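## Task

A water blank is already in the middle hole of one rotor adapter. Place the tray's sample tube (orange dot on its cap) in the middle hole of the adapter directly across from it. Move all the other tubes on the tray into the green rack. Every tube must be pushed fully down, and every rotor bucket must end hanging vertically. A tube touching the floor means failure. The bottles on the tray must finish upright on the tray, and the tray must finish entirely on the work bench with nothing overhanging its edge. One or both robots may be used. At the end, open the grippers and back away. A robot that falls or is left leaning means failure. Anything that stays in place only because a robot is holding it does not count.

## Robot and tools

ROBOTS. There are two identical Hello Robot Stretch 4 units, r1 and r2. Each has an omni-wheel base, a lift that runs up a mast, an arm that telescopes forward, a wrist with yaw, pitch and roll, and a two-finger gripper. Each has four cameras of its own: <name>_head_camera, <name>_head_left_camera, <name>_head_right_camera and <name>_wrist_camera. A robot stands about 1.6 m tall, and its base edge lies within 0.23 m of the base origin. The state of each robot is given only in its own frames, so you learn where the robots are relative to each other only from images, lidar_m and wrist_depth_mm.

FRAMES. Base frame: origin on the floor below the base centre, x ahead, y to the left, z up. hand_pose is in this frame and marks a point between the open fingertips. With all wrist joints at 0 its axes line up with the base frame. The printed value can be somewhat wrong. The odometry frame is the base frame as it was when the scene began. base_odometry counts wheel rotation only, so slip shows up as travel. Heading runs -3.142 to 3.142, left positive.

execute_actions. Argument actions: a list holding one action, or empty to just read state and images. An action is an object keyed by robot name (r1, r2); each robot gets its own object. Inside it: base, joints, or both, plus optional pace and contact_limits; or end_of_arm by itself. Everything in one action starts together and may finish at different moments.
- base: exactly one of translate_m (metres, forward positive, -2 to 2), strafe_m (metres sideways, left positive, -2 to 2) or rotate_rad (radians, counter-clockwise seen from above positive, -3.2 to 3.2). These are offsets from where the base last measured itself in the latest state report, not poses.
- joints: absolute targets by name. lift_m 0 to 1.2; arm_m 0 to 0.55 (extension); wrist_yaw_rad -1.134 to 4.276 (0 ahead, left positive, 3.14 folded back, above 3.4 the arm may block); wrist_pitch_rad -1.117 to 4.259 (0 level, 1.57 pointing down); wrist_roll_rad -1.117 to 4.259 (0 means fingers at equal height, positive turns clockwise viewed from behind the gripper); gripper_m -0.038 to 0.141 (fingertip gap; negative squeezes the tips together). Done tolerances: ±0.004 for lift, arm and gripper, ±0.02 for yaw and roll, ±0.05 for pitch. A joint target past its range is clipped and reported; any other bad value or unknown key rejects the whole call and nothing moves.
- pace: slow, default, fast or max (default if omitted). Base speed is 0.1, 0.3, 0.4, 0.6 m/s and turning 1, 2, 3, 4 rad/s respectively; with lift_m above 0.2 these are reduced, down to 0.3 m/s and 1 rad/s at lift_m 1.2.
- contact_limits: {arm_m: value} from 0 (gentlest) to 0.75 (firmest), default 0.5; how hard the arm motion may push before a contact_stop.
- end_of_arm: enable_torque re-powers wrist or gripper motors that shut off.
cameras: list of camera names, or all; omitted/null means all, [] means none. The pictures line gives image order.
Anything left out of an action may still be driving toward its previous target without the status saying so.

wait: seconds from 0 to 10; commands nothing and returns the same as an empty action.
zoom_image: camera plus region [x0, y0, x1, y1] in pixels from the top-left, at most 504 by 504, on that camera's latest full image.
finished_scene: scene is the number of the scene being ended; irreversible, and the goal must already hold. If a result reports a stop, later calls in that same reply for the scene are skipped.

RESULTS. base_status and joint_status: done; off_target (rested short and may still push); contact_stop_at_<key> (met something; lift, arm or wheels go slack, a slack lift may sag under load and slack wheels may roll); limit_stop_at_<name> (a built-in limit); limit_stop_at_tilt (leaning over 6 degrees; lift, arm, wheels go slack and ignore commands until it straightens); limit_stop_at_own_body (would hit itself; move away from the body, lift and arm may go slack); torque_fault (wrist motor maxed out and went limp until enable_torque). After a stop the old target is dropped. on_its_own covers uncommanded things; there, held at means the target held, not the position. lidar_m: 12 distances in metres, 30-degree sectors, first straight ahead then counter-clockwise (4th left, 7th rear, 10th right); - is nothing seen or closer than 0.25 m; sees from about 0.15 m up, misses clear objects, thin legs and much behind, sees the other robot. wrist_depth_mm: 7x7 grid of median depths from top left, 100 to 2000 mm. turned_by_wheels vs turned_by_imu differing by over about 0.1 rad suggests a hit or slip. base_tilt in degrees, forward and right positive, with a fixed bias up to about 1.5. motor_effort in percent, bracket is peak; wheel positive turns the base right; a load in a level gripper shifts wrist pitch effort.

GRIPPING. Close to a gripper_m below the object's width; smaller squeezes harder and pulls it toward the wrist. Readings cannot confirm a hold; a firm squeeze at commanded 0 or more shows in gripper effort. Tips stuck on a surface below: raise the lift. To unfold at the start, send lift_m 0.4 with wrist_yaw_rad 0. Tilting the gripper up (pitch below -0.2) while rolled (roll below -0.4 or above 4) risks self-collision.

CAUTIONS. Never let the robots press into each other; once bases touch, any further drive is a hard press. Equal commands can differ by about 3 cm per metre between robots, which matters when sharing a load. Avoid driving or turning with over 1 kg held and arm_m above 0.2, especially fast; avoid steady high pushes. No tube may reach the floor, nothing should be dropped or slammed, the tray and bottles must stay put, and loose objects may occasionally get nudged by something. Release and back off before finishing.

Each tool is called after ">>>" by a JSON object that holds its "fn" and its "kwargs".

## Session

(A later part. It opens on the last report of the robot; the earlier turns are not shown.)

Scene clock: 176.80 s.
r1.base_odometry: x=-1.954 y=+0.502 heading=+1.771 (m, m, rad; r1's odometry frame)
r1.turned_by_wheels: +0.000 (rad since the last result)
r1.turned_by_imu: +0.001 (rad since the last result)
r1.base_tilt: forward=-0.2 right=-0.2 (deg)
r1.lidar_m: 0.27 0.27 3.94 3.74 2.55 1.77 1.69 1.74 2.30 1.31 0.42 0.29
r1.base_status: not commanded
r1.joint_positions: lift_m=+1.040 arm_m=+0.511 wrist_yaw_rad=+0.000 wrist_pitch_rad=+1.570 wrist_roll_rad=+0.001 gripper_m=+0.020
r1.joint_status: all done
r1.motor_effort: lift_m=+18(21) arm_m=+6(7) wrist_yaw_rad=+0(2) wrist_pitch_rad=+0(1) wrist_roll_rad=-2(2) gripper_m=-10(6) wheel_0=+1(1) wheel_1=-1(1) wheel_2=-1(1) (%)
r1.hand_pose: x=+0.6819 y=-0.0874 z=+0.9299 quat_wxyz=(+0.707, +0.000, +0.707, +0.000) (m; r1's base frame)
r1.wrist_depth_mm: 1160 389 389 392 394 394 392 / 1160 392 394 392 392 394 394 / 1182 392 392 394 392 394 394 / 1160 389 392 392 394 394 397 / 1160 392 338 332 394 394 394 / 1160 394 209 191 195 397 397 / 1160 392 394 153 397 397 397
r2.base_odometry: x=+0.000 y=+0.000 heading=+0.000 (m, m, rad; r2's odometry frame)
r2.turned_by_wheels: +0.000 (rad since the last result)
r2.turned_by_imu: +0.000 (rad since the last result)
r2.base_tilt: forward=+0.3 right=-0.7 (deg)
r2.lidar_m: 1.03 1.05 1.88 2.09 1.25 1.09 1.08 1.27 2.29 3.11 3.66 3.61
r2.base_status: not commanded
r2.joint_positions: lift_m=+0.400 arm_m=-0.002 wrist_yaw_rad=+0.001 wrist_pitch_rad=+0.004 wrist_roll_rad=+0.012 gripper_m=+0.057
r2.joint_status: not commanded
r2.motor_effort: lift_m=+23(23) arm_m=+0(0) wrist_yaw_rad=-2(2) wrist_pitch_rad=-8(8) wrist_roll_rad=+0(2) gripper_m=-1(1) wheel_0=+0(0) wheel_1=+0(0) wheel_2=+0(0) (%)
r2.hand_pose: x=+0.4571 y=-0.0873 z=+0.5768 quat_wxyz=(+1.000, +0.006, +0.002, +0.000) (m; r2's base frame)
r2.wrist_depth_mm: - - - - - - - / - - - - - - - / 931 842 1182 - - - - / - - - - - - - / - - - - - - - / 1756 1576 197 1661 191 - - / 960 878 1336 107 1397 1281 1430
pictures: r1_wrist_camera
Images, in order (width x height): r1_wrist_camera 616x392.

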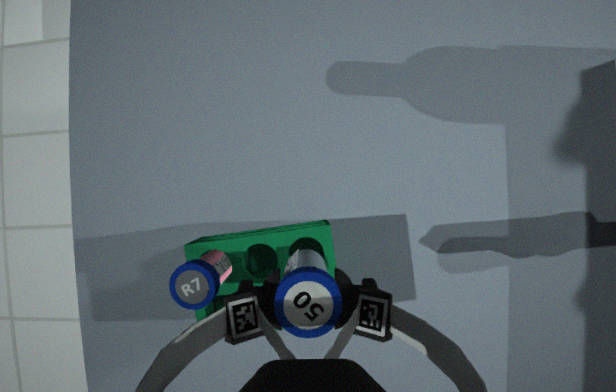

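>>> {"fn": "execute_actions", "kwargs": {"actions": [{"r1":{"joints":{"arm_m":0.515}}}], "cameras": []}}

>>> {"fn": "execute_actions", "kwargs": {"actions": [{"r1":{"joints":{"lift_m":0.975},"pace":"slow"}}], "cameras": ["r1_wrist_camera"]}}

>>> {"fn": "execute_actions", "kwargs": {"actions": [{"r1":{"joints":{"gripper_m":0.06}}}], "cameras": []}}

>>> {"fn": "execute_actions", "kwargs": {"actions": [{"r1":{"joints":{"lift_m":1.15}}}], "cameras": []}}

>>> {"fn": "execute_actions", "kwargs": {"actions": [{"r1":{"base":{"strafe_m":-0.475},"joints":{"arm_m":0.548}}}], "cameras": []}}

>>> {"fn": "execute_actions", "kwargs": {"actions": [{"r1":{"joints":{"lift_m":1.03}}}], "cameras": ["r1_wrist_camera"]}}

Scene clock: 184.80 s.
r1.base_odometry: x=-1.954 y=+0.502 heading=+1.771 (m, m, rad; r1's odometry frame)
r1.turned_by_wheels: +0.000 (rad since the last result)
r1.turned_by_imu: +0.002 (rad since the last result)
r1.base_tilt: forward=-0.1 right=-0.2 (deg)
r1.lidar_m: 0.26 0.30 3.97 3.75 2.52 1.79 1.68 1.75 2.31 1.32 0.43 0.30
r1.base_status: not commanded
r1.joint_positions: lift_m=+1.040 arm_m=+0.514 wrist_yaw_rad=+0.000 wrist_pitch_rad=+1.570 wrist_roll_rad=+0.001 gripper_m=+0.020
r1.joint_status: all done
r1.motor_effort: lift_m=+18(18) arm_m=+7(9) wrist_yaw_rad=+1(1) wrist_pitch_rad=-1(1) wrist_roll_rad=-1(3) gripper_m=-10(7) wheel_0=+1(1) wheel_1=-1(1) wheel_2=-1(1) (%)
r1.hand_pose: x=+0.6849 y=-0.0874 z=+0.9299 quat_wxyz=(+0.707, +0.000, +0.707, +0.000) (m; r1's base frame)
r1.wrist_depth_mm: 1160 389 392 392 392 394 394 / 1138 392 394 392 392 392 392 / 1160 389 392 392 394 394 394 / 1160 392 392 392 394 394 394 / 1182 392 362 332 394 394 397 / 1160 392 209 191 195 394 397 / 1160 392 394 153 397 394 397
r2.base_odometry: x=+0.000 y=+0.000 heading=+0.000 (m, m, rad; r2's odometry frame)
r2.turned_by_wheels: +0.000 (rad since the last result)
r2.turned_by_imu: -0.001 (rad since the last result)
r2.base_tilt: forward=+0.2 right=-0.6 (deg)
r2.lidar_m: 1.00 1.05 1.88 2.08 1.24 1.08 1.09 1.30 2.30 3.11 3.66 3.62
r2.base_status: not commanded
r2.joint_positions: lift_m=+0.400 arm_m=-0.002 wrist_yaw_rad=+0.001 wrist_pitch_rad=+0.004 wrist_roll_rad=+0.012 gripper_m=+0.057
r2.joint_status: not commanded
r2.motor_effort: lift_m=+23(23) arm_m=+0(0) wrist_yaw_rad=-1(3) wrist_pitch_rad=-9(9) wrist_roll_rad=+1(1) gripper_m=+0(4) wheel_0=+0(0) wheel_1=+0(0) wheel_2=+0(0) (%)
r2.hand_pose: x=+0.4571 y=-0.0873 z=+0.5768 quat_wxyz=(+1.000, +0.006, +0.002, +0.000) (m; r2's base frame)
r2.wrist_depth_mm: - - - - - - - / - - - - - - - / 931 842 1160 - - - - / - - - - - - - / - - - - - - - / 1708 1537 198 1618 191 - - / 976 891 1336 107 1397 1255 1430
pictures: none
No camera images: the call's "cameras" was empty. Leave "cameras" out to get every camera's image.

Scene clock: 186.23 s.
r1.base_odometry: x=-1.954 y=+0.502 heading=+1.771 (m, m, rad; r1's odometry frame)
r1.turned_by_wheels: +0.000 (rad since the last result)
r1.turned_by_imu: +0.000 (rad since the last result)
r1.base_tilt: forward=-0.2 right=-0.2 (deg)
r1.lidar_m: 0.28 0.28 3.96 3.75 2.54 1.78 1.67 1.75 2.32 1.32 0.42 0.29
r1.base_status: not commanded
r1.joint_positions: lift_m=+0.975 arm_m=+0.514 wrist_yaw_rad=+0.000 wrist_pitch_rad=+1.570 wrist_roll_rad=+0.001 gripper_m=+0.020
r1.joint_status: all done
r1.motor_effort: lift_m=+18(18) arm_m=+7(7) wrist_yaw_rad=-1(1) wrist_pitch_rad=-1(2) wrist_roll_rad=-2(2) gripper_m=-9(9) wheel_0=+1(1) wheel_1=-2(1) wheel_2=+0(1) (%)
r1.hand_pose: x=+0.6849 y=-0.0874 z=+0.8649 quat_wxyz=(+0.707, +0.000, +0.707, +0.000) (m; r1's base frame)
r1.wrist_depth_mm: 325 327 325 327 327 327 327 / 324 325 327 325 327 329 329 / 327 325 325 327 329 329 330 / 327 325 327 329 329 329 330 / 325 327 322 267 329 329 329 / 329 327 206 190 195 330 330 / 325 327 268 153 329 330 332
r2.base_odometry: x=+0.000 y=+0.000 heading=+0.000 (m, m, rad; r2's odometry frame)
r2.turned_by_wheels: +0.000 (rad since the last result)
r2.turned_by_imu: +0.000 (rad since the last result)
r2.base_tilt: forward=+0.1 right=-0.5 (deg)
r2.lidar_m: 1.03 1.03 1.86 2.14 1.23 1.08 1.08 1.28 2.32 3.10 3.64 3.63
r2.base_status: not commanded
r2.joint_positions: lift_m=+0.400 arm_m=-0.002 wrist_yaw_rad=+0.001 wrist_pitch_rad=+0.004 wrist_roll_rad=+0.012 gripper_m=+0.057
r2.joint_status: not commanded
r2.motor_effort: lift_m=+23(23) arm_m=+0(0) wrist_yaw_rad=-1(3) wrist_pitch_rad=-8(8) wrist_roll_rad=-2(2) gripper_m=-5(6) wheel_0=+0(0) wheel_1=+0(0) wheel_2=+0(0) (%)
r2.hand_pose: x=+0.4571 y=-0.0873 z=+0.5768 quat_wxyz=(+1.000, +0.006, +0.002, +0.000) (m; r2's base frame)
r2.wrist_depth_mm: - - - - - - - / - - - - - - - / 931 842 1182 - - - - / - - - - - - - / - - - - - - - / 1756 1537 198 1661 192 - - / 960 904 1308 107 1366 1229 1430
pictures: r1_wrist_camera
Images, in order (width x height): r1_wrist_camera 616x392.

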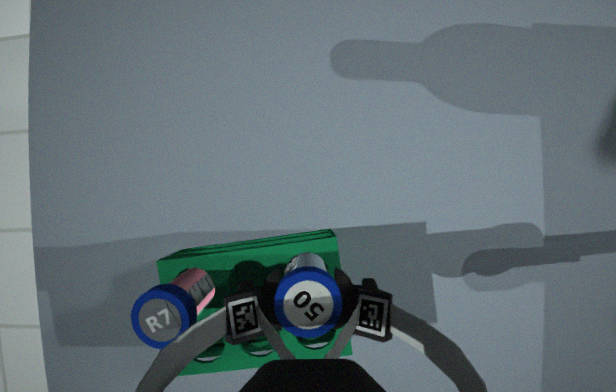

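Scene clock: 187.43 s.
r1.base_odometry: x=-1.954 y=+0.502 heading=+1.771 (m, m, rad; r1's odometry frame)
r1.turned_by_wheels: +0.000 (rad since the last result)
r1.turned_by_imu: +0.000 (rad since the last result)
r1.base_tilt: forward=-0.1 right=+0.0 (deg)
r1.lidar_m: 0.25 0.28 3.96 3.75 2.55 1.79 1.69 1.73 2.31 1.33 0.41 0.29
r1.base_status: not commanded
r1.joint_positions: lift_m=+0.975 arm_m=+0.514 wrist_yaw_rad=+0.000 wrist_pitch_rad=+1.570 wrist_roll_rad=+0.001 gripper_m=+0.060
r1.joint_status: all done
r1.motor_effort: lift_m=+18(18) arm_m=+7(7) wrist_yaw_rad=+0(1) wrist_pitch_rad=-1(0) wrist_roll_rad=-2(1) gripper_m=-3(9) wheel_0=+1(1) wheel_1=-2(1) wheel_2=+0(1) (%)
r1.hand_pose: x=+0.6849 y=-0.0874 z=+0.8649 quat_wxyz=(+0.707, +0.000, +0.707, +0.000) (m; r1's base frame)
r1.wrist_depth_mm: 325 325 327 327 327 327 329 / 324 325 325 327 329 327 327 / 327 327 327 327 327 329 329 / 325 327 329 329 329 329 329 / 325 327 317 267 329 329 330 / 327 329 202 207 202 329 330 / 325 329 268 149 330 330 330
r2.base_odometry: x=+0.000 y=+0.000 heading=+0.000 (m, m, rad; r2's odometry frame)
r2.turned_by_wheels: +0.000 (rad since the last result)
r2.turned_by_imu: +0.000 (rad since the last result)
r2.base_tilt: forward=+0.3 right=-0.5 (deg)
r2.lidar_m: 1.02 1.07 1.88 2.12 1.25 1.08 1.09 1.28 2.30 3.12 3.66 3.62
r2.base_status: not commanded
r2.joint_positions: lift_m=+0.400 arm_m=-0.002 wrist_yaw_rad=+0.001 wrist_pitch_rad=+0.004 wrist_roll_rad=+0.012 gripper_m=+0.057
r2.joint_status: not commanded
r2.motor_effort: lift_m=+23(23) arm_m=+0(0) wrist_yaw_rad=-3(3) wrist_pitch_rad=-8(9) wrist_roll_rad=+0(0) gripper_m=-2(3) wheel_0=+0(0) wheel_1=+0(0) wheel_2=+0(0) (%)
r2.hand_pose: x=+0.4571 y=-0.0873 z=+0.5768 quat_wxyz=(+1.000, +0.006, +0.002, +0.000) (m; r2's base frame)
r2.wrist_depth_mm: - - - - - - - / - - - - - - - / 946 842 1160 - - - - / - - - - - - - / - - - - - - - / 1808 1576 198 1618 191 - - / 976 891 1308 107 1397 1281 1464
pictures: none
No camera images: the call's "cameras" was empty. Leave "cameras" out to get every camera's image.

Scene clock: 189.23 s.
r1.base_odometry: x=-1.954 y=+0.502 heading=+1.771 (m, m, rad; r1's odometry frame)
r1.turned_by_wheels: +0.000 (rad since the last result)
r1.turned_by_imu: +0.001 (rad since the last result)
r1.base_tilt: forward=+0.0 right=-0.2 (deg)
r1.lidar_m: 0.27 0.28 3.94 3.74 2.54 1.80 1.71 1.75 2.31 1.35 0.43 0.31
r1.base_status: not commanded
r1.joint_positions: lift_m=+1.150 arm_m=+0.514 wrist_yaw_rad=+0.000 wrist_pitch_rad=+1.570 wrist_roll_rad=+0.001 gripper_m=+0.060
r1.joint_status: all done
r1.motor_effort: lift_m=+23(23) arm_m=+7(7) wrist_yaw_rad=+1(1) wrist_pitch_rad=+0(1) wrist_roll_rad=-3(3) gripper_m=-3(1) wheel_0=+1(1) wheel_1=-1(1) wheel_2=-1(1) (%)
r1.hand_pose: x=+0.6849 y=-0.0874 z=+1.0395 quat_wxyz=(+0.707, +0.000, +0.707, +0.000) (m; r1's base frame)
r1.wrist_depth_mm: 1255 500 500 504 500 504 504 / 1281 500 500 504 504 504 504 / 1281 496 504 504 504 508 504 / 1281 504 504 504 504 508 508 / 1255 504 449 455 504 504 508 / 1255 504 202 504 202 508 508 / 1281 508 508 149 508 504 508
r2.base_odometry: x=+0.000 y=+0.000 heading=+0.000 (m, m, rad; r2's odometry frame)
r2.turned_by_wheels: +0.000 (rad since the last result)
r2.turned_by_imu: +0.000 (rad since the last result)
r2.base_tilt: forward=+0.1 right=-0.6 (deg)
r2.lidar_m: 1.04 1.05 1.88 2.12 1.23 1.07 1.08 1.30 2.31 3.12 3.65 3.63
r2.base_status: not commanded
r2.joint_positions: lift_m=+0.400 arm_m=-0.002 wrist_yaw_rad=+0.001 wrist_pitch_rad=+0.004 wrist_roll_rad=+0.012 gripper_m=+0.057
r2.joint_status: not commanded
r2.motor_effort: lift_m=+23(23) arm_m=+0(0) wrist_yaw_rad=-2(3) wrist_pitch_rad=-8(8) wrist_roll_rad=+1(0) gripper_m=-1(6) wheel_0=+0(0) wheel_1=+0(0) wheel_2=+0(0) (%)
r2.hand_pose: x=+0.4571 y=-0.0873 z=+0.5768 quat_wxyz=(+1.000, +0.006, +0.002, +0.000) (m; r2's base frame)
r2.wrist_depth_mm: - - - - - - - / - - - - - - - / 917 842 1182 - - - - / - - - - - - - / - - - - - - - / 1808 1537 198 1661 192 - - / 976 891 1308 107 1336 1229 1397
pictures: none
No camera images: the call's "cameras" was empty. Leave "cameras" out to get every camera's image.

Scene clock: 192.13 s.
r1.base_odometry: x=-1.488 y=+0.596 heading=+1.771 (m, m, rad; r1's odometry frame)
r1.turned_by_wheels: +0.000 (rad since the last result)
r1.turned_by_imu: +0.001 (rad since the last result)
r1.base_tilt: forward=-0.2 right=-0.2 (deg)
r1.lidar_m: 0.28 0.30 0.41 4.23 2.51 1.77 1.67 1.71 2.30 1.35 0.44 0.32
r1.base_status: done
r1.joint_positions: lift_m=+1.150 arm_m=+0.547 wrist_yaw_rad=+0.000 wrist_pitch_rad=+1.570 wrist_roll_rad=+0.001 gripper_m=+0.060
r1.joint_status: all done
r1.motor_effort: lift_m=+22(23) arm_m=+7(7) wrist_yaw_rad=+1(1) wrist_pitch_rad=-1(2) wrist_roll_rad=-2(3) gripper_m=-3(1) wheel_0=+0(6) wheel_1=+1(8) wheel_2=-1(3) (%)
r1.hand_pose: x=+0.7179 y=-0.0874 z=+1.0395 quat_wxyz=(+0.707, +0.000, +0.707, +0.000) (m; r1's base frame)
r1.wrist_depth_mm: 500 500 500 500 508 504 504 / 500 500 500 504 504 508 504 / 500 504 364 500 504 504 508 / 504 504 500 500 500 504 508 / 500 500 442 496 442 508 508 / 504 504 202 500 202 508 508 / 504 504 504 149 473 508 508
r2.base_odometry: x=+0.000 y=+0.000 heading=+0.000 (m, m, rad; r2's odometry frame)
r2.turned_by_wheels: +0.000 (rad since the last result)
r2.turned_by_imu: +0.000 (rad since the last result)
r2.base_tilt: forward=+0.1 right=-0.5 (deg)
r2.lidar_m: 1.01 1.02 1.86 2.10 1.24 1.07 1.08 1.27 2.31 3.10 3.67 3.62
r2.base_status: not commanded
r2.joint_positions: lift_m=+0.400 arm_m=-0.002 wrist_yaw_rad=+0.001 wrist_pitch_rad=+0.004 wrist_roll_rad=+0.012 gripper_m=+0.057
r2.joint_status: not commanded
r2.motor_effort: lift_m=+23(23) arm_m=-1(0) wrist_yaw_rad=-3(3) wrist_pitch_rad=-9(9) wrist_roll_rad=+0(1) gripper_m=-2(4) wheel_0=+0(0) wheel_1=+0(0) wheel_2=+0(0) (%)
r2.hand_pose: x=+0.4571 y=-0.0873 z=+0.5768 quat_wxyz=(+1.000, +0.006, +0.002, +0.000) (m; r2's base frame)
r2.wrist_depth_mm: - - - - - - - / - - - - - - - / 931 842 1160 - - - - / - - - - - - - / - - - - - - - / 1808 1576 198 1983 192 - - / 976 891 1308 107 1397 1229 1430
pictures: none
No camera images: the call's "cameras" was empty. Leave "cameras" out to get every camera's image.

Scene clock: 193.67 s.
r1.base_odometry: x=-1.488 y=+0.596 heading=+1.771 (m, m, rad; r1's odometry frame)
r1.turned_by_wheels: +0.000 (rad since the last result)
r1.turned_by_imu: +0.000 (rad since the last result)
r1.base_tilt: forward=-0.1 right=-0.2 (deg)
r1.lidar_m: 0.29 0.30 0.42 4.23 2.52 1.79 1.67 1.74 2.30 1.36 0.45 0.31
r1.base_status: not commanded
r1.joint_positions: lift_m=+1.030 arm_m=+0.547 wrist_yaw_rad=+0.000 wrist_pitch_rad=+1.570 wrist_roll_rad=+0.001 gripper_m=+0.060
r1.joint_status: all done
r1.motor_effort: lift_m=+18(22) arm_m=+7(7) wrist_yaw_rad=-1(0) wrist_pitch_rad=-1(1) wrist_roll_rad=-2(3) gripper_m=-2(5) wheel_0=+0(0) wheel_1=+1(1) wheel_2=-1(1) (%)
r1.hand_pose: x=+0.7179 y=-0.0874 z=+0.9199 quat_wxyz=(+0.707, +0.000, +0.707, +0.000) (m; r1's base frame)
r1.wrist_depth_mm: 377 379 382 382 379 384 384 / 382 379 236 379 379 353 384 / 379 382 283 379 382 382 384 / 382 382 379 382 379 366 384 / 382 382 324 320 322 322 384 / 384 384 202 322 202 342 384 / 382 384 382 149 382 342 387
r2.base_odometry: x=+0.000 y=+0.000 heading=+0.000 (m, m, rad; r2's odometry frame)
r2.turned_by_wheels: +0.000 (rad since the last result)
r2.turned_by_imu: +0.000 (rad since the last result)
r2.base_tilt: forward=+0.2 right=-0.5 (deg)
r2.lidar_m: 1.03 1.04 1.86 2.11 1.24 1.09 1.08 1.27 2.32 3.12 3.65 3.61
r2.base_status: not commanded
r2.joint_positions: lift_m=+0.400 arm_m=-0.002 wrist_yaw_rad=+0.001 wrist_pitch_rad=+0.004 wrist_roll_rad=+0.012 gripper_m=+0.057
r2.joint_status: not commanded
r2.motor_effort: lift_m=+23(23) arm_m=+0(0) wrist_yaw_rad=-2(2) wrist_pitch_rad=-9(8) wrist_roll_rad=+0(1) gripper_m=-6(2) wheel_0=+0(0) wheel_1=+0(0) wheel_2=+0(0) (%)
r2.hand_pose: x=+0.4571 y=-0.0873 z=+0.5768 quat_wxyz=(+1.000, +0.006, +0.002, +0.000) (m; r2's base frame)
r2.wrist_depth_mm: - - - - - - - / - - - - - - - / 931 854 1160 - - - - / - - - - - - - / - - - - - - - / 1808 1537 198 1921 191 - - / 960 904 1281 107 1366 1255 1430
pictures: r1_wrist_camera
Images, in order (width x height): r1_wrist_camera 616x392.

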